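# Snap a jar's lid on by pressing it down

## Task

A loose jar sits on the table with its lid not yet seated. Push the lid down firmly until it clicks onto the jar around its whole circumference and sits level on the rim; if one side seats first, press on the side still raised. Never push the lid with the wrist camera or its bracket, which would count as failure. At the end the jar must be upright on the table, neither the jar nor the lid may still be moving, and the result must hold without the robot touching it. Release and pull the hand away when finished.

## Robot and tools

ROBOT. One six-joint arm ends in a five-finger right hand, so every command row is a single list of 14 numbers. There is one camera, cam_wrist (616x616 fisheye), mounted on a bracket on the little-finger side of the wrist.

FRAMES. Positions in results are in the scene frame, in metres: origin on the table top below the arm base, +z up, +y to the left when facing along +x. Orientation is a quaternion in w,x,y,z order. The hand point is a spot 0.05 m in front of the palm, where index pad and thumb tip meet in a pinch. Its own axes: +z along the straightened fingers, +y out of the palm, +x across the palm toward the little finger. Straight fingers extend 0.06-0.07 m past it along +z. Across the palm the hand spans 0.08 m on the little side, and on the thumb side 0.02 m if the thumb is swung in front of the palm, up to 0.09 m otherwise. The camera bracket protrudes 0.03 m beyond the point along +y and 0.11 m across the palm; it must never be what pushes on the lid.

THE ROW: dx, dy, dz, rx, ry, rz, little, ring, middle, index, thumb_bend, thumb_turn, force_limit, speed, all within [-1, 1].
- dx..rz are an offset, not a pose, expressed in the hand point's own axes and measured from its pose in the latest result that reports it (before any such result, and for second or later calls in one reply, from where the robot is when the action begins). Every row in an action uses that same reference, not the preceding row. 1.0 equals 0.6 m or 180 degrees; rx, ry, rz form one rotation vector. All-zero offsets are not a pause: they pull the hand back to the reference.
- Finger and thumb values are absolute targets: +1 straight/open, -1 curled/closed; thumb_turn +1 beside the palm, -1 across from the fingers. A pinch is about index -0.22, thumb_bend -0.75, thumb_turn -0.57.
- force_limit maps -1..+1 linearly to roughly 0..10 N at the fingertip (0..15 N for both thumb motors) and only stops closing. speed maps -1..+1 to near-zero..full (full travel 0.6 s).

TOOLS.
- execute_actions {"actions": [...], "pictures": bool}. Empty list: just report state (with images). One action: {"rows": [[14 numbers], ...], "steps": n}, 1-15 rows, steps 3-15 at 1/30 s each (default 15); the final row repeats to fill. One wait: {"steps": n} up to 300, counted from the previous result, so your reply time is included. The last 3 steps of an action run after its result, while you think.
- move {"target": row, "speed": m/s 0.002-0.5, default 0.25 (turning capped at twice that in rad/s), "stop_force": N 9-40, optional}. Straight-line path toward one offset target, 0.5-10 s long, not slowing for obstacles; the hand may lag, stray or overshoot speed, especially with the arm stretched. With stop_force and a very low speed you may aim well beyond the contact: the path halts when the wrist sensor feels that much extra push opposing the motion for 2 steps, steps back 2 steps and holds. The press may briefly exceed stop_force and then settles within about a second. It is unreliable on moves that rotate, is not sensed for contacts above the wrist sensor, and should be omitted when backing off something you are pressing. The result adds a move: line (done, off_target, moving, held, fault, or contact, which takes precedence), limits flags (paced = pose clipped; held = some steps blocked) and the distance from target.
- wait {"seconds": 0-10}: lets time pass with nothing new sent.
- zoom_image {"camera": "cam_wrist", "region": [x0, y0, x1, y1]} pixels from the top-left, at most 504x504.
- show_instructions: shows reference images.
- finished_scene {"scene": current number}: ends and grades the scene; irreversible. Replying with no tool call ends everything.

MOTION LIMITS. Each step the commanded pose is clipped to within 100 mm and 16 degrees of the measured one; after an action the arm only continues to the last clipped pose, so check the reported pose and send the remainder. Arm commands lag about 0.17 s; position wins over orientation if both cannot be met.

RESULT LINES. State: hand position, quaternion, velocities. Wrist force and Wrist torque in the end-effector axes (push from a surface points back into the arm; offset up to ~4 N, noise up to 2.4 N, saturation ~50 N; no reading is normal at start). hand_measured, hand_stopped_by (moving, target, force, stalled, fault) and hand_load_n list six values in motor order; load is positive when the finger is pushed open. "pose unreachable" and HELD mean the clearance check altered or blocked commands. Hand target shows where the controller is now driving. MOTOR HOT appears from 70 °C; at 85 °C the arm brakes until cool.

AVOID. The arm is stiff: aiming even slightly past a firm contact can trip a fault. Joint torque at its limit (wrist joints 25.7 N m, others 138 N m) or 150 N of outside force halts the arm for 10 s. Press the lid slowly with the fingers or palm using stop_force, keep the bracket clear, do not tip the jar or knock anything off the table, and remember loose objects may be nudged now and then. Finish by opening the hand and lifting away, then confirm nothing moves.

Each tool is called after "Call:" in YAML: its name, and indented under it one key for each argument.

Reference images:

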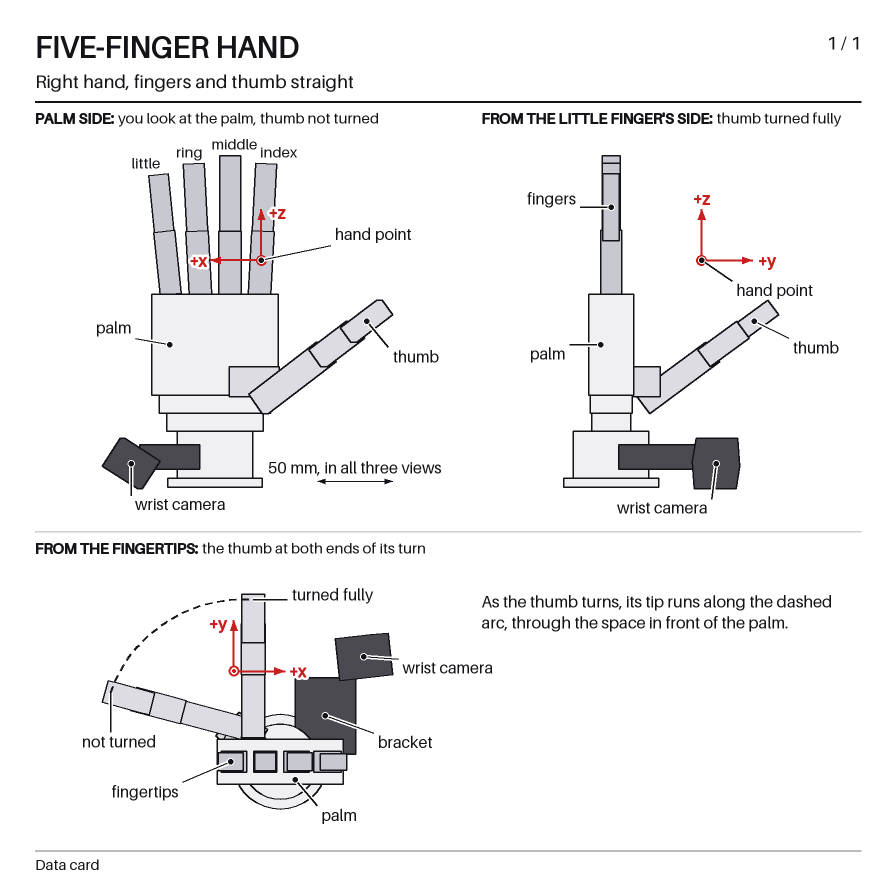

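## Session

I'll start by looking at the current state.

Call:
execute_actions:
  actions: []

Scene clock: 0.00 s of 5400.00 s.
end_effector_position=(+0.5382, +0.3133, +0.1574) hand_measured=(+1.000, +1.000, +1.000, +1.000, +1.000, +1.000) hand_load_n=(+0.0, +0.0, +0.0, +0.0, +0.0, +0.0) hand_stopped_by=(target, target, target, target, target, target) hand_force_limit=0.00 hand_speed=-0.80 end_effector_quat_wxyz=(-0.223, +0.308, +0.917, -0.118) end_effector_velocity=(+0.000, +0.000, -0.000) end_effector_angular_velocity=(+0.001, -0.001, +0.001)
Joint positions: [ 0.18  -0.48   0.75   1.823  1.509 -0.68 ]
Joint velocities: [ 0.     0.    -0.    -0.001 -0.    -0.001]
Motor temperatures (°C, as the motors report them): [29 31 31 40 35 36]
Wrist force (N, on the end effector, along its own x y z axes, offset not removed): no reading
Wrist torque (N m, same axes, about the end effector's origin, offset not removed): no reading
Hand target: +0.538, +0.313, +0.157; -0.223, +0.308, +0.917, -0.118

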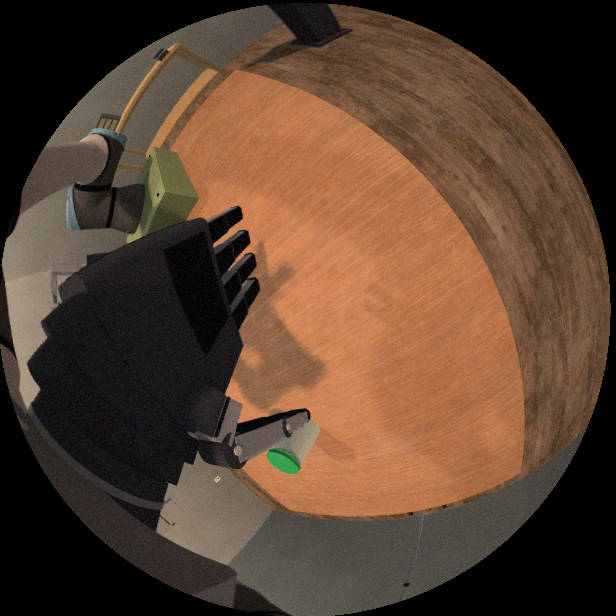

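Call:
zoom_image:
  camera: "cam_wrist"
  region: [230, 380, 370, 520]

Region (230, 380, 370, 520) of cam_wrist's 616x616 image, scaled by 3.600, with more detail than that image has.

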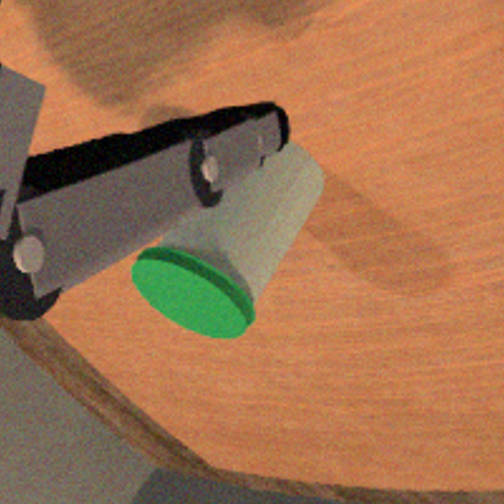

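Call:
move:
  target: [-0.1005, -0.1412, -0.2155, -0.0822, -0.3348, -0.3247, 1, 1, 1, 1, 1, 1, 0, -0.8]
  speed: 0.4

Scene clock: 6.33 s of 5400.00 s.
end_effector_position=(+0.5992, +0.2199, +0.2795) hand_measured=(+1.000, +1.000, +1.000, +1.000, +1.000, +1.000) hand_load_n=(+0.0, +0.0, +0.0, +0.0, +0.0, +0.0) hand_stopped_by=(target, target, target, target, target, target) hand_force_limit=0.00 hand_speed=-0.80 end_effector_quat_wxyz=(+0.257, -0.229, +0.939, -0.023) end_effector_velocity=(+0.001, -0.000, +0.000) end_effector_angular_velocity=(+0.005, -0.006, +0.008)
Joint positions: [-0.089 -1.099  1.369  0.802  1.484 -2.03 ]
Joint velocities: [-0.005 -0.002  0.003 -0.007 -0.01  -0.008]
Motor temperatures (°C, as the motors report them): [29 31 31 40 35 36]
Wrist force (N, on the end effector, along its own x y z axes, offset not removed): [1.8 0.3 -1.2]
Wrist torque (N m, same axes, about the end effector's origin, offset not removed): [0.14 -0.32 0.19]
Hand target: +0.599, +0.220, +0.280; +0.257, -0.229, +0.939, -0.023
Off the commanded pose: 0.001 m, 0 deg.
Kept back: nothing.
After step 90, 0.87 s passed at rest.
move: done
camera_calibration (this result's frames):
cam_wrist: T_world_to_cam=[[-0.315831, 0.935911, -0.155952, 0.0335403], [0.397206, 0.279688, 0.874072, -0.544725], [0.861672, 0.214114, -0.460083, -0.303838], [0, 0, 0, 1]] pos_world=[0.488769, 0.186018, 0.341569]

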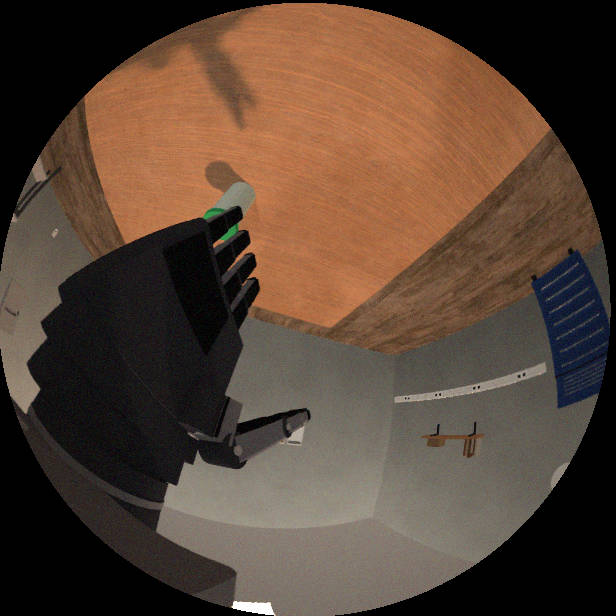

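Call:
move:
  target: [-0.0588, -0.2309, 0.1893, 0.3118, -0.1672, -0.3315, 1, 1, 1, 1, 1, 1, 0, -0.8]
  speed: 0.4

Scene clock: 9.13 s of 5400.00 s.
end_effector_position=(+0.7399, +0.1201, +0.2198) hand_measured=(+1.000, +1.000, +1.000, +1.000, +1.000, +1.000) hand_load_n=(+0.0, +0.0, +0.0, +0.0, +0.0, +0.0) hand_stopped_by=(target, target, target, target, target, target) hand_force_limit=0.00 hand_speed=-0.80 end_effector_quat_wxyz=(+0.499, -0.500, +0.501, -0.500) end_effector_velocity=(+0.002, -0.001, -0.000) end_effector_angular_velocity=(-0.005, -0.011, +0.005)
Joint positions: [-0.175 -1.095  1.834 -0.719  1.48  -3.132]
Joint velocities: [-0.003  0.004  0.003 -0.019 -0.008 -0.004]
Motor temperatures (°C, as the motors report them): [29 31 31 40 35 36]
Wrist force (N, on the end effector, along its own x y z axes, offset not removed): [2.6 0.7 0.6]
Wrist torque (N m, same axes, about the end effector's origin, offset not removed): [0.11 -0.51 0.31]
Hand target: +0.740, +0.120, +0.220; +0.500, -0.500, +0.501, -0.500
Off the commanded pose: 0.000 m, 0 deg.
Kept back: nothing.
move: done
camera_calibration (this result's frames):
cam_wrist: T_world_to_cam=[[0.047861, 0.0988691, -0.993949, 0.177732], [-0.539975, 0.839713, 0.057526, 0.285135], [0.840319, 0.533955, 0.0935764, -0.575464], [0, 0, 0, 1]] pos_world=[0.629032, 0.0502675, 0.214104]

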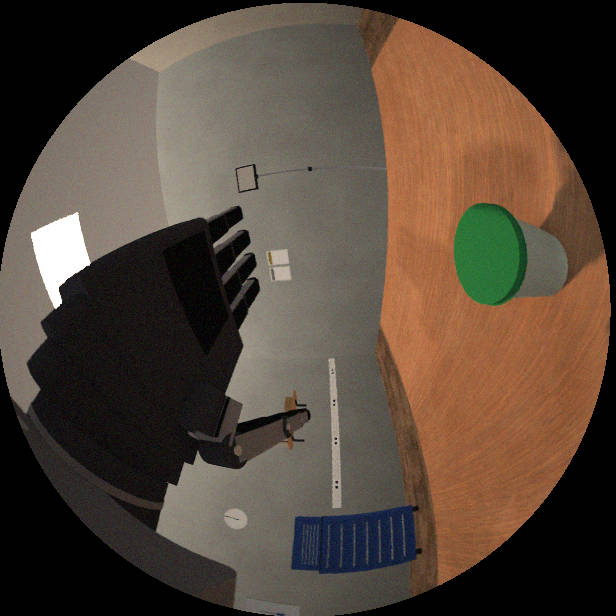

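Call:
zoom_image:
  camera: "cam_wrist"
  region: [440, 184, 590, 334]

Region (440, 184, 590, 334) of cam_wrist's 616x616 image, scaled by 3.360, with more detail than that image has.

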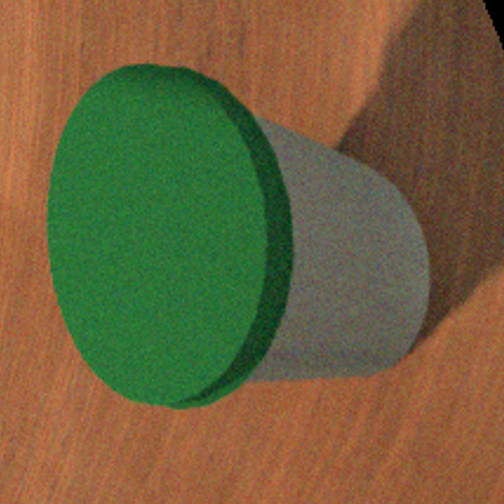

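Call:
zoom_image:
  camera: "cam_wrist"
  region: [20, 190, 330, 500]

Region (20, 190, 330, 500) of cam_wrist's 616x616 image, scaled by 1.626, with more detail than that image has.

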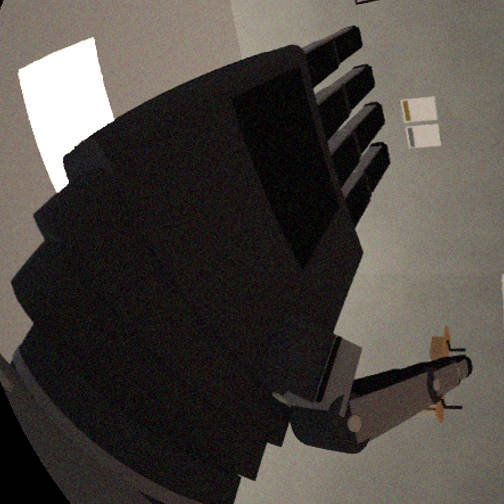

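Call:
move:
  target: [0.0047, 0.2297, 0.044, 0, 0, 0, 1, 1, 1, 1, 1, 1, 0, -0.8]
  speed: 0.15
  stop_force: 12

Scene clock: 13.17 s of 5400.00 s.
end_effector_position=(+0.7663, +0.1174, +0.0823) hand_measured=(+1.000, +1.000, +1.000, +1.000, +1.000, +1.000) hand_load_n=(+0.0, +0.0, +0.0, +0.0, +0.0, +0.0) hand_stopped_by=(target, target, target, target, target, target) hand_force_limit=0.00 hand_speed=-0.80 end_effector_quat_wxyz=(+0.499, -0.500, +0.501, -0.500) end_effector_velocity=(+0.001, +0.000, -0.001) end_effector_angular_velocity=(+0.001, -0.001, -0.000)
Joint positions: [-0.173 -0.801  1.798 -0.977  1.481 -3.132]
Joint velocities: [ 0.     0.003 -0.002 -0.002  0.     0.001]
Motor temperatures (°C, as the motors report them): [29 31 31 40 35 36]
Wrist force (N, on the end effector, along its own x y z axes, offset not removed): [3.6 2.9 -1.9]
Wrist torque (N m, same axes, about the end effector's origin, offset not removed): [0.61 -0.45 0.38]
Hand target: +0.766, +0.117, +0.082; +0.499, -0.500, +0.501, -0.500
Off the commanded pose: 0.000 m, 0 deg.
Kept back: nothing.
move: done
camera_calibration (this result's frames):
cam_wrist: T_world_to_cam=[[0.047858, 0.0988549, -0.99395, 0.0400568], [-0.539977, 0.839712, 0.0575154, 0.309494], [0.840318, 0.533958, 0.0935663, -0.583341], [0, 0, 0, 1]] pos_world=[0.655394, 0.0476336, 0.0765948]

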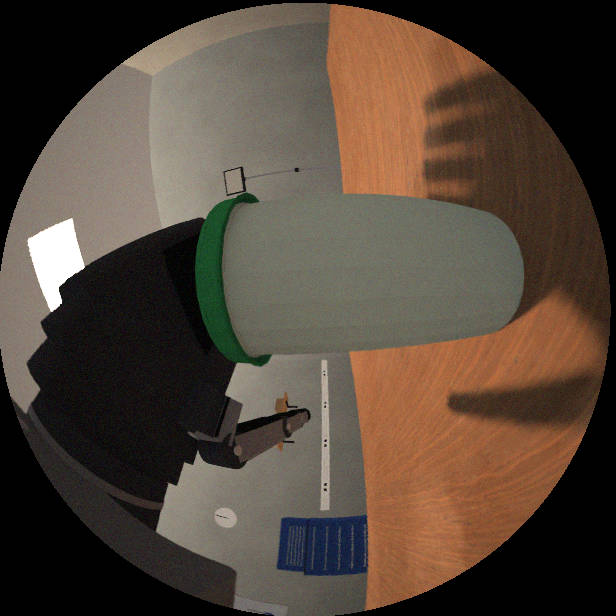

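Call:
zoom_image:
  camera: "cam_wrist"
  region: [150, 180, 350, 380]

Region (150, 180, 350, 380) of cam_wrist's 616x616 image, scaled by 2.520, with more detail than that image has.

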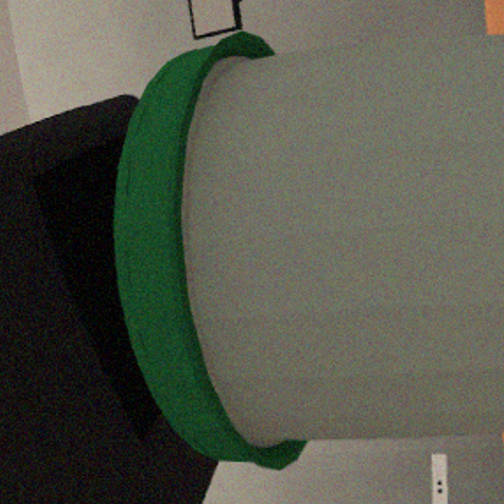

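Call:
move:
  target: [0, 0.025, 0, 0, 0, 0, 1, 1, 1, 1, 1, 1, 0, -0.8]
  speed: 0.04
  stop_force: 10

Call:
move:
  target: [0, 0.02, 0, 0, 0, 0, 1, 1, 1, 1, 1, 1, 0, -0.8]
  speed: 0.003
  stop_force: 15

Scene clock: 14.60 s of 5400.00 s.
end_effector_position=(+0.7663, +0.1175, +0.0675) hand_measured=(+1.000, +1.000, +1.000, +1.000, +1.000, +1.000) hand_load_n=(+0.0, +0.0, +0.0, +0.0, +0.0, +0.0) hand_stopped_by=(target, target, target, target, target, target) hand_force_limit=0.00 hand_speed=-0.80 end_effector_quat_wxyz=(+0.499, -0.500, +0.501, -0.500) end_effector_velocity=(+0.000, -0.000, -0.002) end_effector_angular_velocity=(-0.000, +0.000, -0.000)
Joint positions: [-0.173 -0.771  1.796 -1.005  1.482 -3.132]
Joint velocities: [ 0.     0.004 -0.    -0.003  0.    -0.   ]
Motor temperatures (°C, as the motors report them): [29 31 31 40 35 36]
Wrist force (N, on the end effector, along its own x y z axes, offset not removed): [1.5 2.4 -1.7]
Wrist torque (N m, same axes, about the end effector's origin, offset not removed): [0.49 -0.28 0.27]
Hand target: +0.766, +0.117, +0.067; +0.499, -0.500, +0.501, -0.500
Off the commanded pose: 0.000 m, 0 deg.
Kept back: nothing.
move: done
camera_calibration (this result's frames):
cam_wrist: T_world_to_cam=[[0.0478465, 0.0988564, -0.993951, 0.025363], [-0.539977, 0.839712, 0.0575229, 0.310324], [0.840319, 0.533958, 0.0935574, -0.58197], [0, 0, 0, 1]] pos_world=[0.655394, 0.0476575, 0.0618064]

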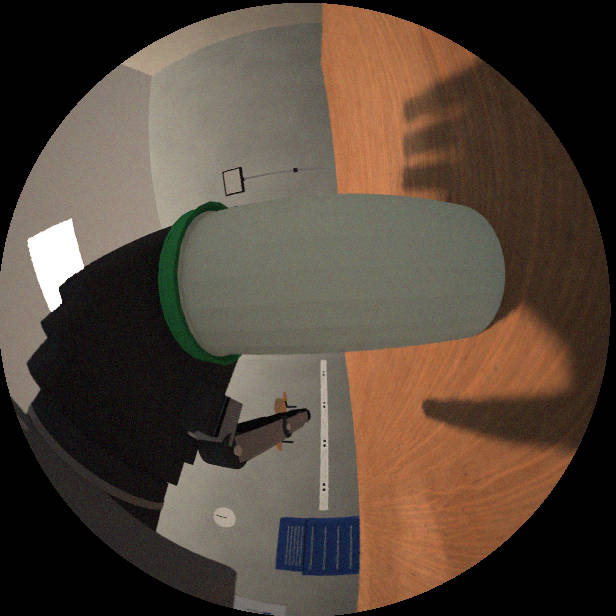

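Scene clock: 16.87 s of 5400.00 s.
end_effector_position=(+0.7664, +0.1175, +0.0620) hand_measured=(+1.000, +1.000, +1.000, +1.000, +1.000, +1.000) hand_load_n=(+0.0, +0.0, +0.0, +0.0, +0.0, +0.0) hand_stopped_by=(target, target, target, target, target, target) hand_force_limit=0.00 hand_speed=-0.80 end_effector_quat_wxyz=(+0.500, -0.500, +0.501, -0.500) end_effector_velocity=(-0.000, +0.000, +0.001) end_effector_angular_velocity=(+0.002, +0.001, +0.000)
Joint positions: [-0.173 -0.76   1.794 -1.016  1.482 -3.132]
Joint velocities: [-0.    -0.003  0.     0.003 -0.     0.002]
Motor temperatures (°C, as the motors report them): [29 31 31 40 35 36]
Wrist force (N, on the end effector, along its own x y z axes, offset not removed): [-1.2 -13.6 -6.9]
Wrist torque (N m, same axes, about the end effector's origin, offset not removed): [-0.30 0.42 -0.55]
Hand target: +0.766, +0.117, +0.062; +0.499, -0.500, +0.501, -0.500
Off the commanded pose: 0.006 m, 0 deg.
Kept back: nothing.
move: contact
camera_calibration (this result's frames):
cam_wrist: T_world_to_cam=[[0.0484043, 0.0988034, -0.993929, 0.0194642], [-0.540011, 0.839713, 0.0571748, 0.310758], [0.840265, 0.533966, 0.0940007, -0.581554], [0, 0, 0, 1]] pos_world=[0.65553, 0.0476586, 0.056245]

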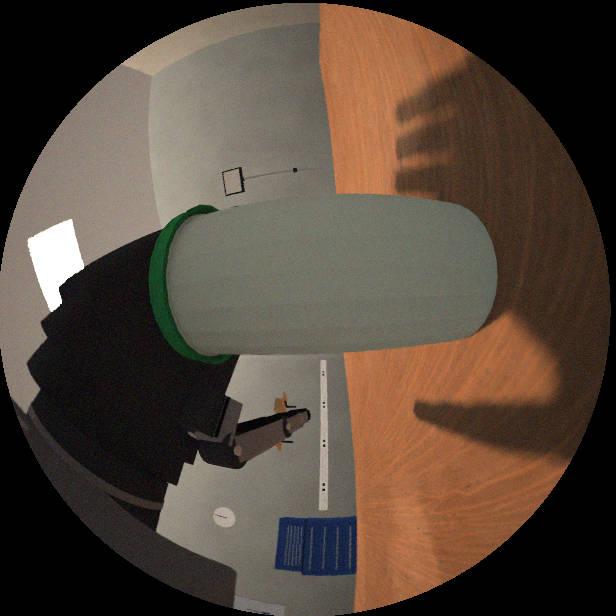

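Call:
move:
  target: [0, 0.012, 0, 0, 0, 0, 1, 1, 1, 1, 1, 1, 0, -0.8]
  speed: 0.002
  stop_force: 35

Scene clock: 19.43 s of 5400.00 s.
end_effector_position=(+0.7665, +0.1175, +0.0592) hand_measured=(+1.000, +1.000, +1.000, +1.000, +1.000, +1.000) hand_load_n=(+0.0, +0.0, +0.0, +0.0, +0.0, +0.0) hand_stopped_by=(target, target, target, target, target, target) hand_force_limit=0.00 hand_speed=-0.80 end_effector_quat_wxyz=(+0.500, -0.499, +0.501, -0.500) end_effector_velocity=(+0.000, +0.000, +0.002) end_effector_angular_velocity=(-0.001, -0.002, +0.000)
Joint positions: [-0.173 -0.753  1.793 -1.022  1.482 -3.132]
Joint velocities: [ 0.    -0.003 -0.     0.    -0.    -0.001]
Motor temperatures (°C, as the motors report them): [29 31 31 40 35 36]
Wrist force (N, on the end effector, along its own x y z axes, offset not removed): [0.4 -44.1 -19.8]
Wrist torque (N m, same axes, about the end effector's origin, offset not removed): [-1.79 0.83 -2.06]
Hand target: +0.766, +0.117, +0.059; +0.500, -0.499, +0.501, -0.500
Off the commanded pose: 0.004 m, 0 deg.
Kept back: nothing.
move: contact
camera_calibration (this result's frames):
cam_wrist: T_world_to_cam=[[0.0488859, 0.0987581, -0.99391, 0.0162867], [-0.540038, 0.839717, 0.056875, 0.311033], [0.84022, 0.533969, 0.0943835, -0.581389], [0, 0, 0, 1]] pos_world=[0.655668, 0.0476555, 0.053371]

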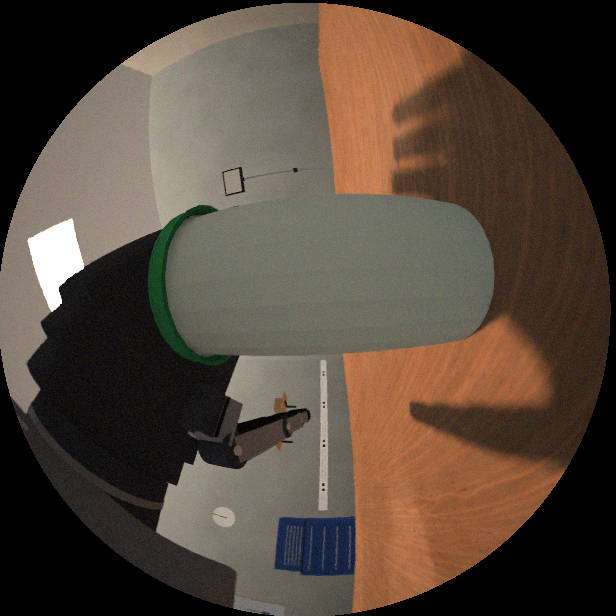

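Call:
zoom_image:
  camera: "cam_wrist"
  region: [130, 190, 310, 370]

Region (130, 190, 310, 370) of cam_wrist's 616x616 image, scaled by 2.800, with more detail than that image has.

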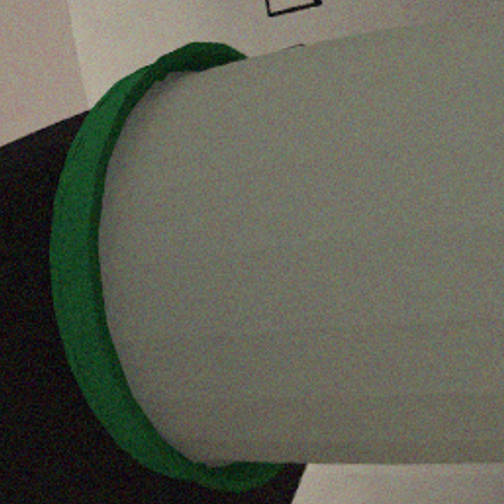

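Call:
execute_actions:
  actions:
    - {"steps": 3}

Scene clock: 19.87 s of 5400.00 s.
end_effector_position=(+0.7665, +0.1175, +0.0592) hand_measured=(+1.000, +1.000, +1.000, +1.000, +1.000, +1.000) hand_load_n=(+0.0, +0.0, +0.0, +0.0, +0.0, +0.0) hand_stopped_by=(target, target, target, target, target, target) hand_force_limit=0.00 hand_speed=-0.80 end_effector_quat_wxyz=(+0.500, -0.499, +0.501, -0.500) end_effector_velocity=(-0.000, +0.000, +0.000) end_effector_angular_velocity=(+0.001, +0.000, +0.000)
Joint positions: [-0.173 -0.754  1.793 -1.021  1.482 -3.132]
Joint velocities: [-0.    -0.001 -0.     0.001 -0.     0.001]
Motor temperatures (°C, as the motors report them): [29 31 31 40 35 36]
Wrist force (N, on the end effector, along its own x y z axes, offset not removed): [1.4 -35.5 -10.8]
Wrist torque (N m, same axes, about the end effector's origin, offset not removed): [-1.57 0.09 -1.52]
Hand target: +0.766, +0.117, +0.059; +0.500, -0.499, +0.501, -0.500
Off the commanded pose: 0.004 m, 0 deg.
Kept back: nothing.
Steps of this call (steps 1 to 13: nothing new was sent). Readings (end_effector_position | what the end effector reports):
1: (+0.7665, +0.1175, +0.0592) | hand_measured=(+1.000, +1.000, +1.000, +1.000, +1.000, +1.000) hand_load_n=(+0.0, +0.0, +0.0, +0.0, +0.0, +0.0) hand_stopped_by=(target, target, target, target, target, target) hand_force_limit=0.00 hand_speed=-0.80
2: (+0.7665, +0.1175, +0.0592) | hand_measured=(+1.000, +1.000, +1.000, +1.000, +1.000, +1.000) hand_load_n=(+0.0, +0.0, +0.0, +0.0, +0.0, +0.0) hand_stopped_by=(target, target, target, target, target, target) hand_force_limit=0.00 hand_speed=-0.80
4: (+0.7665, +0.1175, +0.0592) | hand_measured=(+1.000, +1.000, +1.000, +1.000, +1.000, +1.000) hand_load_n=(+0.0, +0.0, +0.0, +0.0, +0.0, +0.0) hand_stopped_by=(target, target, target, target, target, target) hand_force_limit=0.00 hand_speed=-0.80
8: (+0.7665, +0.1175, +0.0592) | hand_measured=(+1.000, +1.000, +1.000, +1.000, +1.000, +1.000) hand_load_n=(+0.0, +0.0, +0.0, +0.0, +0.0, +0.0) hand_stopped_by=(target, target, target, target, target, target) hand_force_limit=0.00 hand_speed=-0.80
13: the state above

Call:
execute_actions:
  actions:
    - {"rows": [[0,0.0001,-0.0002,-0.0004,0,0,1,1,1,1,1,1,0,-0.8],[0,0.0002,-0.0003,-0.0008,0,0,1,1,1,1,1,1,0,-0.8],[0,0.0003,-0.0005,-0.0012,0,0,1,1,1,1,1,1,0,-0.8],[0,0.0004,-0.0006,-0.0016,0,0,1,1,1,1,1,1,0,-0.8],[0,0.0004,-0.0007,-0.0019,0,0,1,1,1,1,1,1,0,-0.8],[0,0.0005,-0.0008,-0.0022,0,0,1,1,1,1,1,1,0,-0.8]], "steps": 15}

Call:
execute_actions:
  actions:
    - {"steps": 9}

Scene clock: 21.13 s of 5400.00 s.
end_effector_position=(+0.7660, +0.1175, +0.0589) hand_measured=(+1.000, +1.000, +1.000, +1.000, +1.000, +1.000) hand_load_n=(+0.0, +0.0, +0.0, +0.0, +0.0, +0.0) hand_stopped_by=(target, target, target, target, target, target) hand_force_limit=0.00 hand_speed=-0.80 end_effector_quat_wxyz=(+0.498, -0.501, +0.503, -0.498) end_effector_velocity=(-0.000, +0.000, -0.001) end_effector_angular_velocity=(-0.001, +0.006, +0.000)
Joint positions: [-0.173 -0.756  1.792 -1.011  1.482 -3.133]
Joint velocities: [-0.    -0.001 -0.002  0.009 -0.    -0.001]
Motor temperatures (°C, as the motors report them): [29 31 31 40 35 36]
Wrist force (N, on the end effector, along its own x y z axes, offset not removed): [1.0 -26.6 6.6]
Wrist torque (N m, same axes, about the end effector's origin, offset not removed): [-0.91 -0.55 -1.41]
Steps of this call (steps 1 to 26: nothing new was sent; steps 27 to 38: the first 12 steps of this action). Readings (end_effector_position | what the end effector reports):
27: (+0.7665, +0.1175, +0.0592) | hand_measured=(+1.000, +1.000, +1.000, +1.000, +1.000, +1.000) hand_load_n=(+0.0, +0.0, +0.0, +0.0, +0.0, +0.0) hand_stopped_by=(target, target, target, target, target, target) hand_force_limit=0.00 hand_speed=-0.80
28: (+0.7665, +0.1175, +0.0592) | hand_measured=(+1.000, +1.000, +1.000, +1.000, +1.000, +1.000) hand_load_n=(+0.0, +0.0, +0.0, +0.0, +0.0, +0.0) hand_stopped_by=(target, target, target, target, target, target) hand_force_limit=0.00 hand_speed=-0.80
30: (+0.7663, +0.1175, +0.0591) | hand_measured=(+1.000, +1.000, +1.000, +1.000, +1.000, +1.000) hand_load_n=(+0.0, +0.0, +0.0, +0.0, +0.0, +0.0) hand_stopped_by=(target, target, target, target, target, target) hand_force_limit=0.00 hand_speed=-0.80
34: (+0.7661, +0.1175, +0.0590) | hand_measured=(+1.000, +1.000, +1.000, +1.000, +1.000, +1.000) hand_load_n=(+0.0, +0.0, +0.0, +0.0, +0.0, +0.0) hand_stopped_by=(target, target, target, target, target, target) hand_force_limit=0.00 hand_speed=-0.80
38: the state above

Scene clock: 21.43 s of 5400.00 s.
end_effector_position=(+0.7660, +0.1175, +0.0589) hand_measured=(+1.000, +1.000, +1.000, +1.000, +1.000, +1.000) hand_load_n=(+0.0, +0.0, +0.0, +0.0, +0.0, +0.0) hand_stopped_by=(target, target, target, target, target, target) hand_force_limit=0.00 hand_speed=-0.80 end_effector_quat_wxyz=(+0.498, -0.501, +0.503, -0.498) end_effector_velocity=(-0.000, +0.000, -0.000) end_effector_angular_velocity=(-0.000, +0.001, +0.001)
Joint positions: [-0.173 -0.756  1.792 -1.01   1.482 -3.133]
Joint velocities: [-0.    -0.    -0.     0.002 -0.001 -0.   ]
Motor temperatures (°C, as the motors report them): [29 31 31 40 35 36]
Wrist force (N, on the end effector, along its own x y z axes, offset not removed): [1.1 -27.1 4.3]
Wrist torque (N m, same axes, about the end effector's origin, offset not removed): [-0.90 -0.31 -1.25]
Hand target: +0.766, +0.117, +0.059; +0.498, -0.501, +0.503, -0.498
Off the commanded pose: 0.000 m, 0 deg.
Kept back: nothing.
Steps of this call (steps 1 to 3: the last 3 steps of your previous action; steps 4 to 9: nothing new was sent). Readings (end_effector_position | what the end effector reports):
1: (+0.7660, +0.1175, +0.0589) | hand_measured=(+1.000, +1.000, +1.000, +1.000, +1.000, +1.000) hand_load_n=(+0.0, +0.0, +0.0, +0.0, +0.0, +0.0) hand_stopped_by=(target, target, target, target, target, target) hand_force_limit=0.00 hand_speed=-0.80
2: (+0.7660, +0.1175, +0.0589) | hand_measured=(+1.000, +1.000, +1.000, +1.000, +1.000, +1.000) hand_load_n=(+0.0, +0.0, +0.0, +0.0, +0.0, +0.0) hand_stopped_by=(target, target, target, target, target, target) hand_force_limit=0.00 hand_speed=-0.80
4: (+0.7660, +0.1175, +0.0589) | hand_measured=(+1.000, +1.000, +1.000, +1.000, +1.000, +1.000) hand_load_n=(+0.0, +0.0, +0.0, +0.0, +0.0, +0.0) hand_stopped_by=(target, target, target, target, target, target) hand_force_limit=0.00 hand_speed=-0.80
8: (+0.7660, +0.1175, +0.0589) | hand_measured=(+1.000, +1.000, +1.000, +1.000, +1.000, +1.000) hand_load_n=(+0.0, +0.0, +0.0, +0.0, +0.0, +0.0) hand_stopped_by=(target, target, target, target, target, target) hand_force_limit=0.00 hand_speed=-0.80
9: the state above

Call:
execute_actions:
  actions:
    - {"rows": [[0.00005,0.00012,0,0,0,-0.0002,1,1,1,1,1,1,0,-0.8],[0.0001,0.00024,0,0,0,-0.0004,1,1,1,1,1,1,0,-0.8],[0.00014,0.00036,0,0,0,-0.0006,1,1,1,1,1,1,0,-0.8],[0.00018,0.00048,0,0,0,-0.0008,1,1,1,1,1,1,0,-0.8],[0.00023,0.0006,0,0,0,-0.001,1,1,1,1,1,1,0,-0.8],[0.00027,0.00073,0,0,0,-0.0011,1,1,1,1,1,1,0,-0.8]], "steps": 15}

Call:
execute_actions:
  actions:
    - {"steps": 9}
  pictures: true

Scene clock: 22.17 s of 5400.00 s.
end_effector_position=(+0.7660, +0.1173, +0.0586) hand_measured=(+1.000, +1.000, +1.000, +1.000, +1.000, +1.000) hand_load_n=(+0.0, +0.0, +0.0, +0.0, +0.0, +0.0) hand_stopped_by=(target, target, target, target, target, target) hand_force_limit=0.00 hand_speed=-0.80 end_effector_quat_wxyz=(+0.497, -0.502, +0.502, -0.499) end_effector_velocity=(-0.000, -0.000, -0.002) end_effector_angular_velocity=(-0.002, +0.001, +0.000)
Joint positions: [-0.173 -0.755  1.792 -1.011  1.482 -3.136]
Joint velocities: [ 0.     0.002 -0.    -0.001  0.    -0.002]
Motor temperatures (°C, as the motors report them): [29 31 31 40 35 36]
Wrist force (N, on the end effector, along its own x y z axes, offset not removed): [-1.7 -38.9 -7.1]
Wrist torque (N m, same axes, about the end effector's origin, offset not removed): [-0.77 0.29 -1.24]
Steps of this call (steps 1 to 10: nothing new was sent; steps 11 to 22: the first 12 steps of this action). Readings (end_effector_position | what the end effector reports):
11: (+0.7660, +0.1175, +0.0589) | hand_measured=(+1.000, +1.000, +1.000, +1.000, +1.000, +1.000) hand_load_n=(+0.0, +0.0, +0.0, +0.0, +0.0, +0.0) hand_stopped_by=(target, target, target, target, target, target) hand_force_limit=0.00 hand_speed=-0.80
12: (+0.7660, +0.1175, +0.0589) | hand_measured=(+1.000, +1.000, +1.000, +1.000, +1.000, +1.000) hand_load_n=(+0.0, +0.0, +0.0, +0.0, +0.0, +0.0) hand_stopped_by=(target, target, target, target, target, target) hand_force_limit=0.00 hand_speed=-0.80
14: (+0.7660, +0.1174, +0.0589) | hand_measured=(+1.000, +1.000, +1.000, +1.000, +1.000, +1.000) hand_load_n=(+0.0, +0.0, +0.0, +0.0, +0.0, +0.0) hand_stopped_by=(target, target, target, target, target, target) hand_force_limit=0.00 hand_speed=-0.80
18: (+0.7660, +0.1173, +0.0587) | hand_measured=(+1.000, +1.000, +1.000, +1.000, +1.000, +1.000) hand_load_n=(+0.0, +0.0, +0.0, +0.0, +0.0, +0.0) hand_stopped_by=(target, target, target, target, target, target) hand_force_limit=0.00 hand_speed=-0.80
22: the state above

Scene clock: 22.47 s of 5400.00 s.
end_effector_position=(+0.7660, +0.1173, +0.0585) hand_measured=(+1.000, +1.000, +1.000, +1.000, +1.000, +1.000) hand_load_n=(+0.0, +0.0, +0.0, +0.0, +0.0, +0.0) hand_stopped_by=(target, target, target, target, target, target) hand_force_limit=0.00 hand_speed=-0.80 end_effector_quat_wxyz=(+0.497, -0.502, +0.502, -0.499) end_effector_velocity=(-0.000, -0.000, -0.002) end_effector_angular_velocity=(+0.000, +0.002, -0.001)
Joint positions: [-0.173 -0.755  1.792 -1.011  1.482 -3.136]
Joint velocities: [ 0.     0.002  0.     0.001  0.001 -0.   ]
Motor temperatures (°C, as the motors report them): [29 31 31 40 35 36]
Wrist force (N, on the end effector, along its own x y z axes, offset not removed): [0.8 -41.6 -7.7]
Wrist torque (N m, same axes, about the end effector's origin, offset not removed): [-0.88 -0.01 -1.19]
Hand target: +0.766, +0.117, +0.058; +0.497, -0.502, +0.502, -0.499
Off the commanded pose: 0.000 m, 0 deg.
Kept back: nothing.
Steps of this call (steps 1 to 3: the last 3 steps of your previous action; steps 4 to 9: nothing new was sent). Readings (end_effector_position | what the end effector reports):
1: (+0.7661, +0.1173, +0.0586) | hand_measured=(+1.000, +1.000, +1.000, +1.000, +1.000, +1.000) hand_load_n=(+0.0, +0.0, +0.0, +0.0, +0.0, +0.0) hand_stopped_by=(target, target, target, target, target, target) hand_force_limit=0.00 hand_speed=-0.80
2: (+0.7661, +0.1173, +0.0586) | hand_measured=(+1.000, +1.000, +1.000, +1.000, +1.000, +1.000) hand_load_n=(+0.0, +0.0, +0.0, +0.0, +0.0, +0.0) hand_stopped_by=(target, target, target, target, target, target) hand_force_limit=0.00 hand_speed=-0.80
4: (+0.7661, +0.1173, +0.0586) | hand_measured=(+1.000, +1.000, +1.000, +1.000, +1.000, +1.000) hand_load_n=(+0.0, +0.0, +0.0, +0.0, +0.0, +0.0) hand_stopped_by=(target, target, target, target, target, target) hand_force_limit=0.00 hand_speed=-0.80
8: (+0.7660, +0.1173, +0.0585) | hand_measured=(+1.000, +1.000, +1.000, +1.000, +1.000, +1.000) hand_load_n=(+0.0, +0.0, +0.0, +0.0, +0.0, +0.0) hand_stopped_by=(target, target, target, target, target, target) hand_force_limit=0.00 hand_speed=-0.80
9: the state above
camera_calibration (this result's frames):
cam_wrist: T_world_to_cam=[[0.0419131, 0.0953609, -0.99456, 0.0214774], [-0.539672, 0.83989, 0.0577877, 0.310572], [0.840831, 0.534314, 0.086666, -0.58089], [0, 0, 0, 1]] pos_world=[0.655138, 0.047483, 0.0537567]

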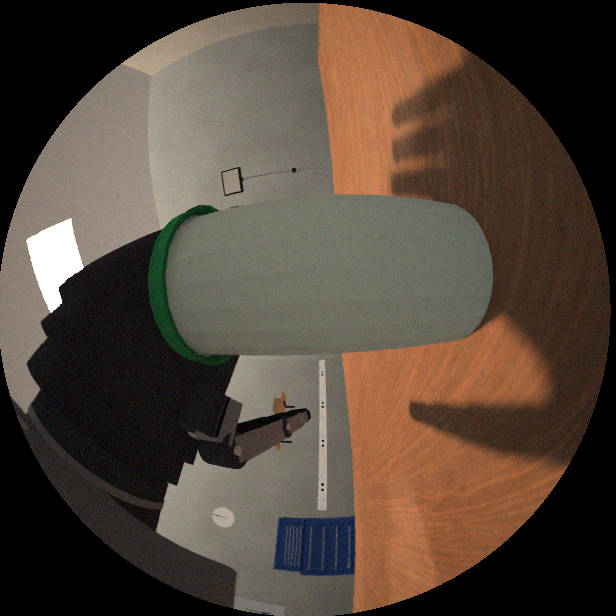

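Call:
move:
  target: [0, -0.0397, 0, 0.0022, 0, 0.0011, 1, 1, 1, 1, 1, 1, 0, -0.8]
  speed: 0.05

Call:
zoom_image:
  camera: "cam_wrist"
  region: [150, 180, 350, 380]

Scene clock: 23.57 s of 5400.00 s.
end_effector_position=(+0.7662, +0.1174, +0.0821) hand_measured=(+1.000, +1.000, +1.000, +1.000, +1.000, +1.000) hand_load_n=(+0.0, +0.0, +0.0, +0.0, +0.0, +0.0) hand_stopped_by=(target, target, target, target, target, target) hand_force_limit=0.00 hand_speed=-0.80 end_effector_quat_wxyz=(+0.500, -0.499, +0.501, -0.500) end_effector_velocity=(+0.000, -0.000, +0.003) end_effector_angular_velocity=(+0.000, -0.002, +0.000)
Joint positions: [-0.173 -0.801  1.799 -0.979  1.481 -3.132]
Joint velocities: [-0.    -0.005  0.001  0.003 -0.     0.001]
Motor temperatures (°C, as the motors report them): [29 31 31 40 35 36]
Wrist force (N, on the end effector, along its own x y z axes, offset not removed): [1.3 -0.3 1.0]
Wrist torque (N m, same axes, about the end effector's origin, offset not removed): [0.06 -0.27 0.23]
Hand target: +0.766, +0.117, +0.082; +0.500, -0.499, +0.501, -0.500
Off the commanded pose: 0.000 m, 0 deg.
Kept back: nothing.
move: done
camera_calibration (this result's frames):
cam_wrist: T_world_to_cam=[[0.0487352, 0.098759, -0.993917, 0.0392255], [-0.540054, 0.839701, 0.0569548, 0.309628], [0.840218, 0.533994, 0.0942582, -0.583189], [0, 0, 0, 1]] pos_world=[0.65531, 0.0475505, 0.0763225]

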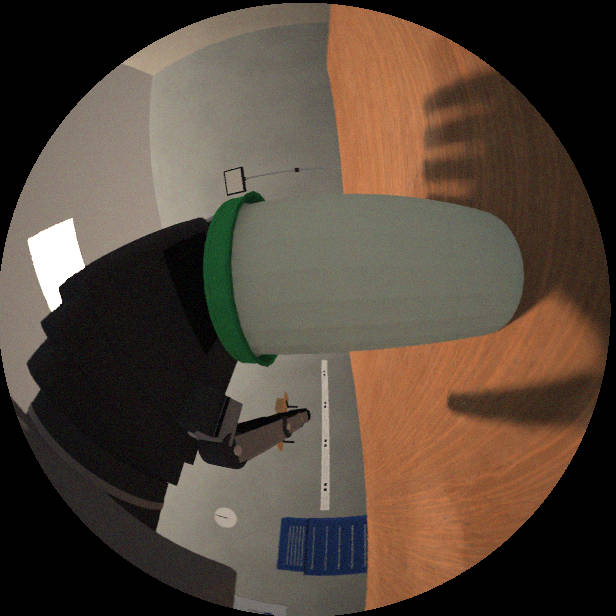

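Region (150, 180, 350, 380) of cam_wrist's 616x616 image, scaled by 2.520, with more detail than that image has.

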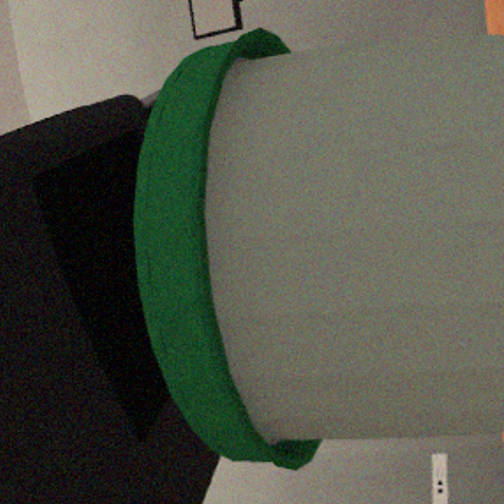

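Call:
move:
  target: [0, -0.2, -0.05, 0, 0, 0, 1, 1, 1, 1, 1, 1, 0, -0.8]
  speed: 0.2

Scene clock: 24.97 s of 5400.00 s.
end_effector_position=(+0.7361, +0.1172, +0.2017) hand_measured=(+1.000, +1.000, +1.000, +1.000, +1.000, +1.000) hand_load_n=(+0.0, +0.0, +0.0, +0.0, +0.0, +0.0) hand_stopped_by=(target, target, target, target, target, target) hand_force_limit=0.00 hand_speed=-0.80 end_effector_quat_wxyz=(+0.500, -0.499, +0.501, -0.500) end_effector_velocity=(-0.001, -0.000, +0.002) end_effector_angular_velocity=(-0.001, +0.000, -0.000)
Joint positions: [-0.181 -1.073  1.86  -0.769  1.473 -3.132]
Joint velocities: [-0.    -0.005  0.     0.005  0.    -0.001]
Motor temperatures (°C, as the motors report them): [29 31 31 40 35 36]
Wrist force (N, on the end effector, along its own x y z axes, offset not removed): [-0.5 -0.1 -1.4]
Wrist torque (N m, same axes, about the end effector's origin, offset not removed): [0.08 0.04 0.07]
Hand target: +0.736, +0.117, +0.202; +0.500, -0.499, +0.501, -0.500
Off the commanded pose: 0.000 m, 0 deg.
Kept back: nothing.
move: done
camera_calibration (this result's frames):
cam_wrist: T_world_to_cam=[[0.0487675, 0.0988944, -0.993902, 0.159561], [-0.540053, 0.839695, 0.0570521, 0.286654], [0.840217, 0.533977, 0.0943581, -0.569154], [0, 0, 0, 1]] pos_world=[0.62524, 0.0474335, 0.195938]

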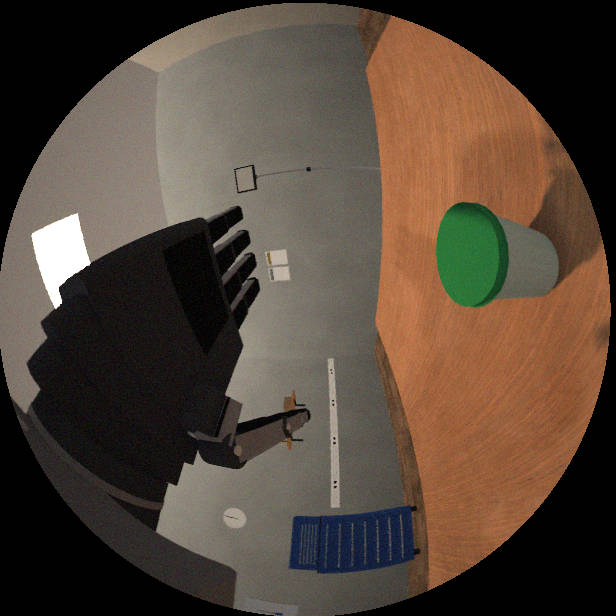

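The lid stayed seated and level after the hand lifted off, the jar is upright, and the hand is clear.

Call:
finished_scene:
  scene: 1

The scene is finished: the task was done.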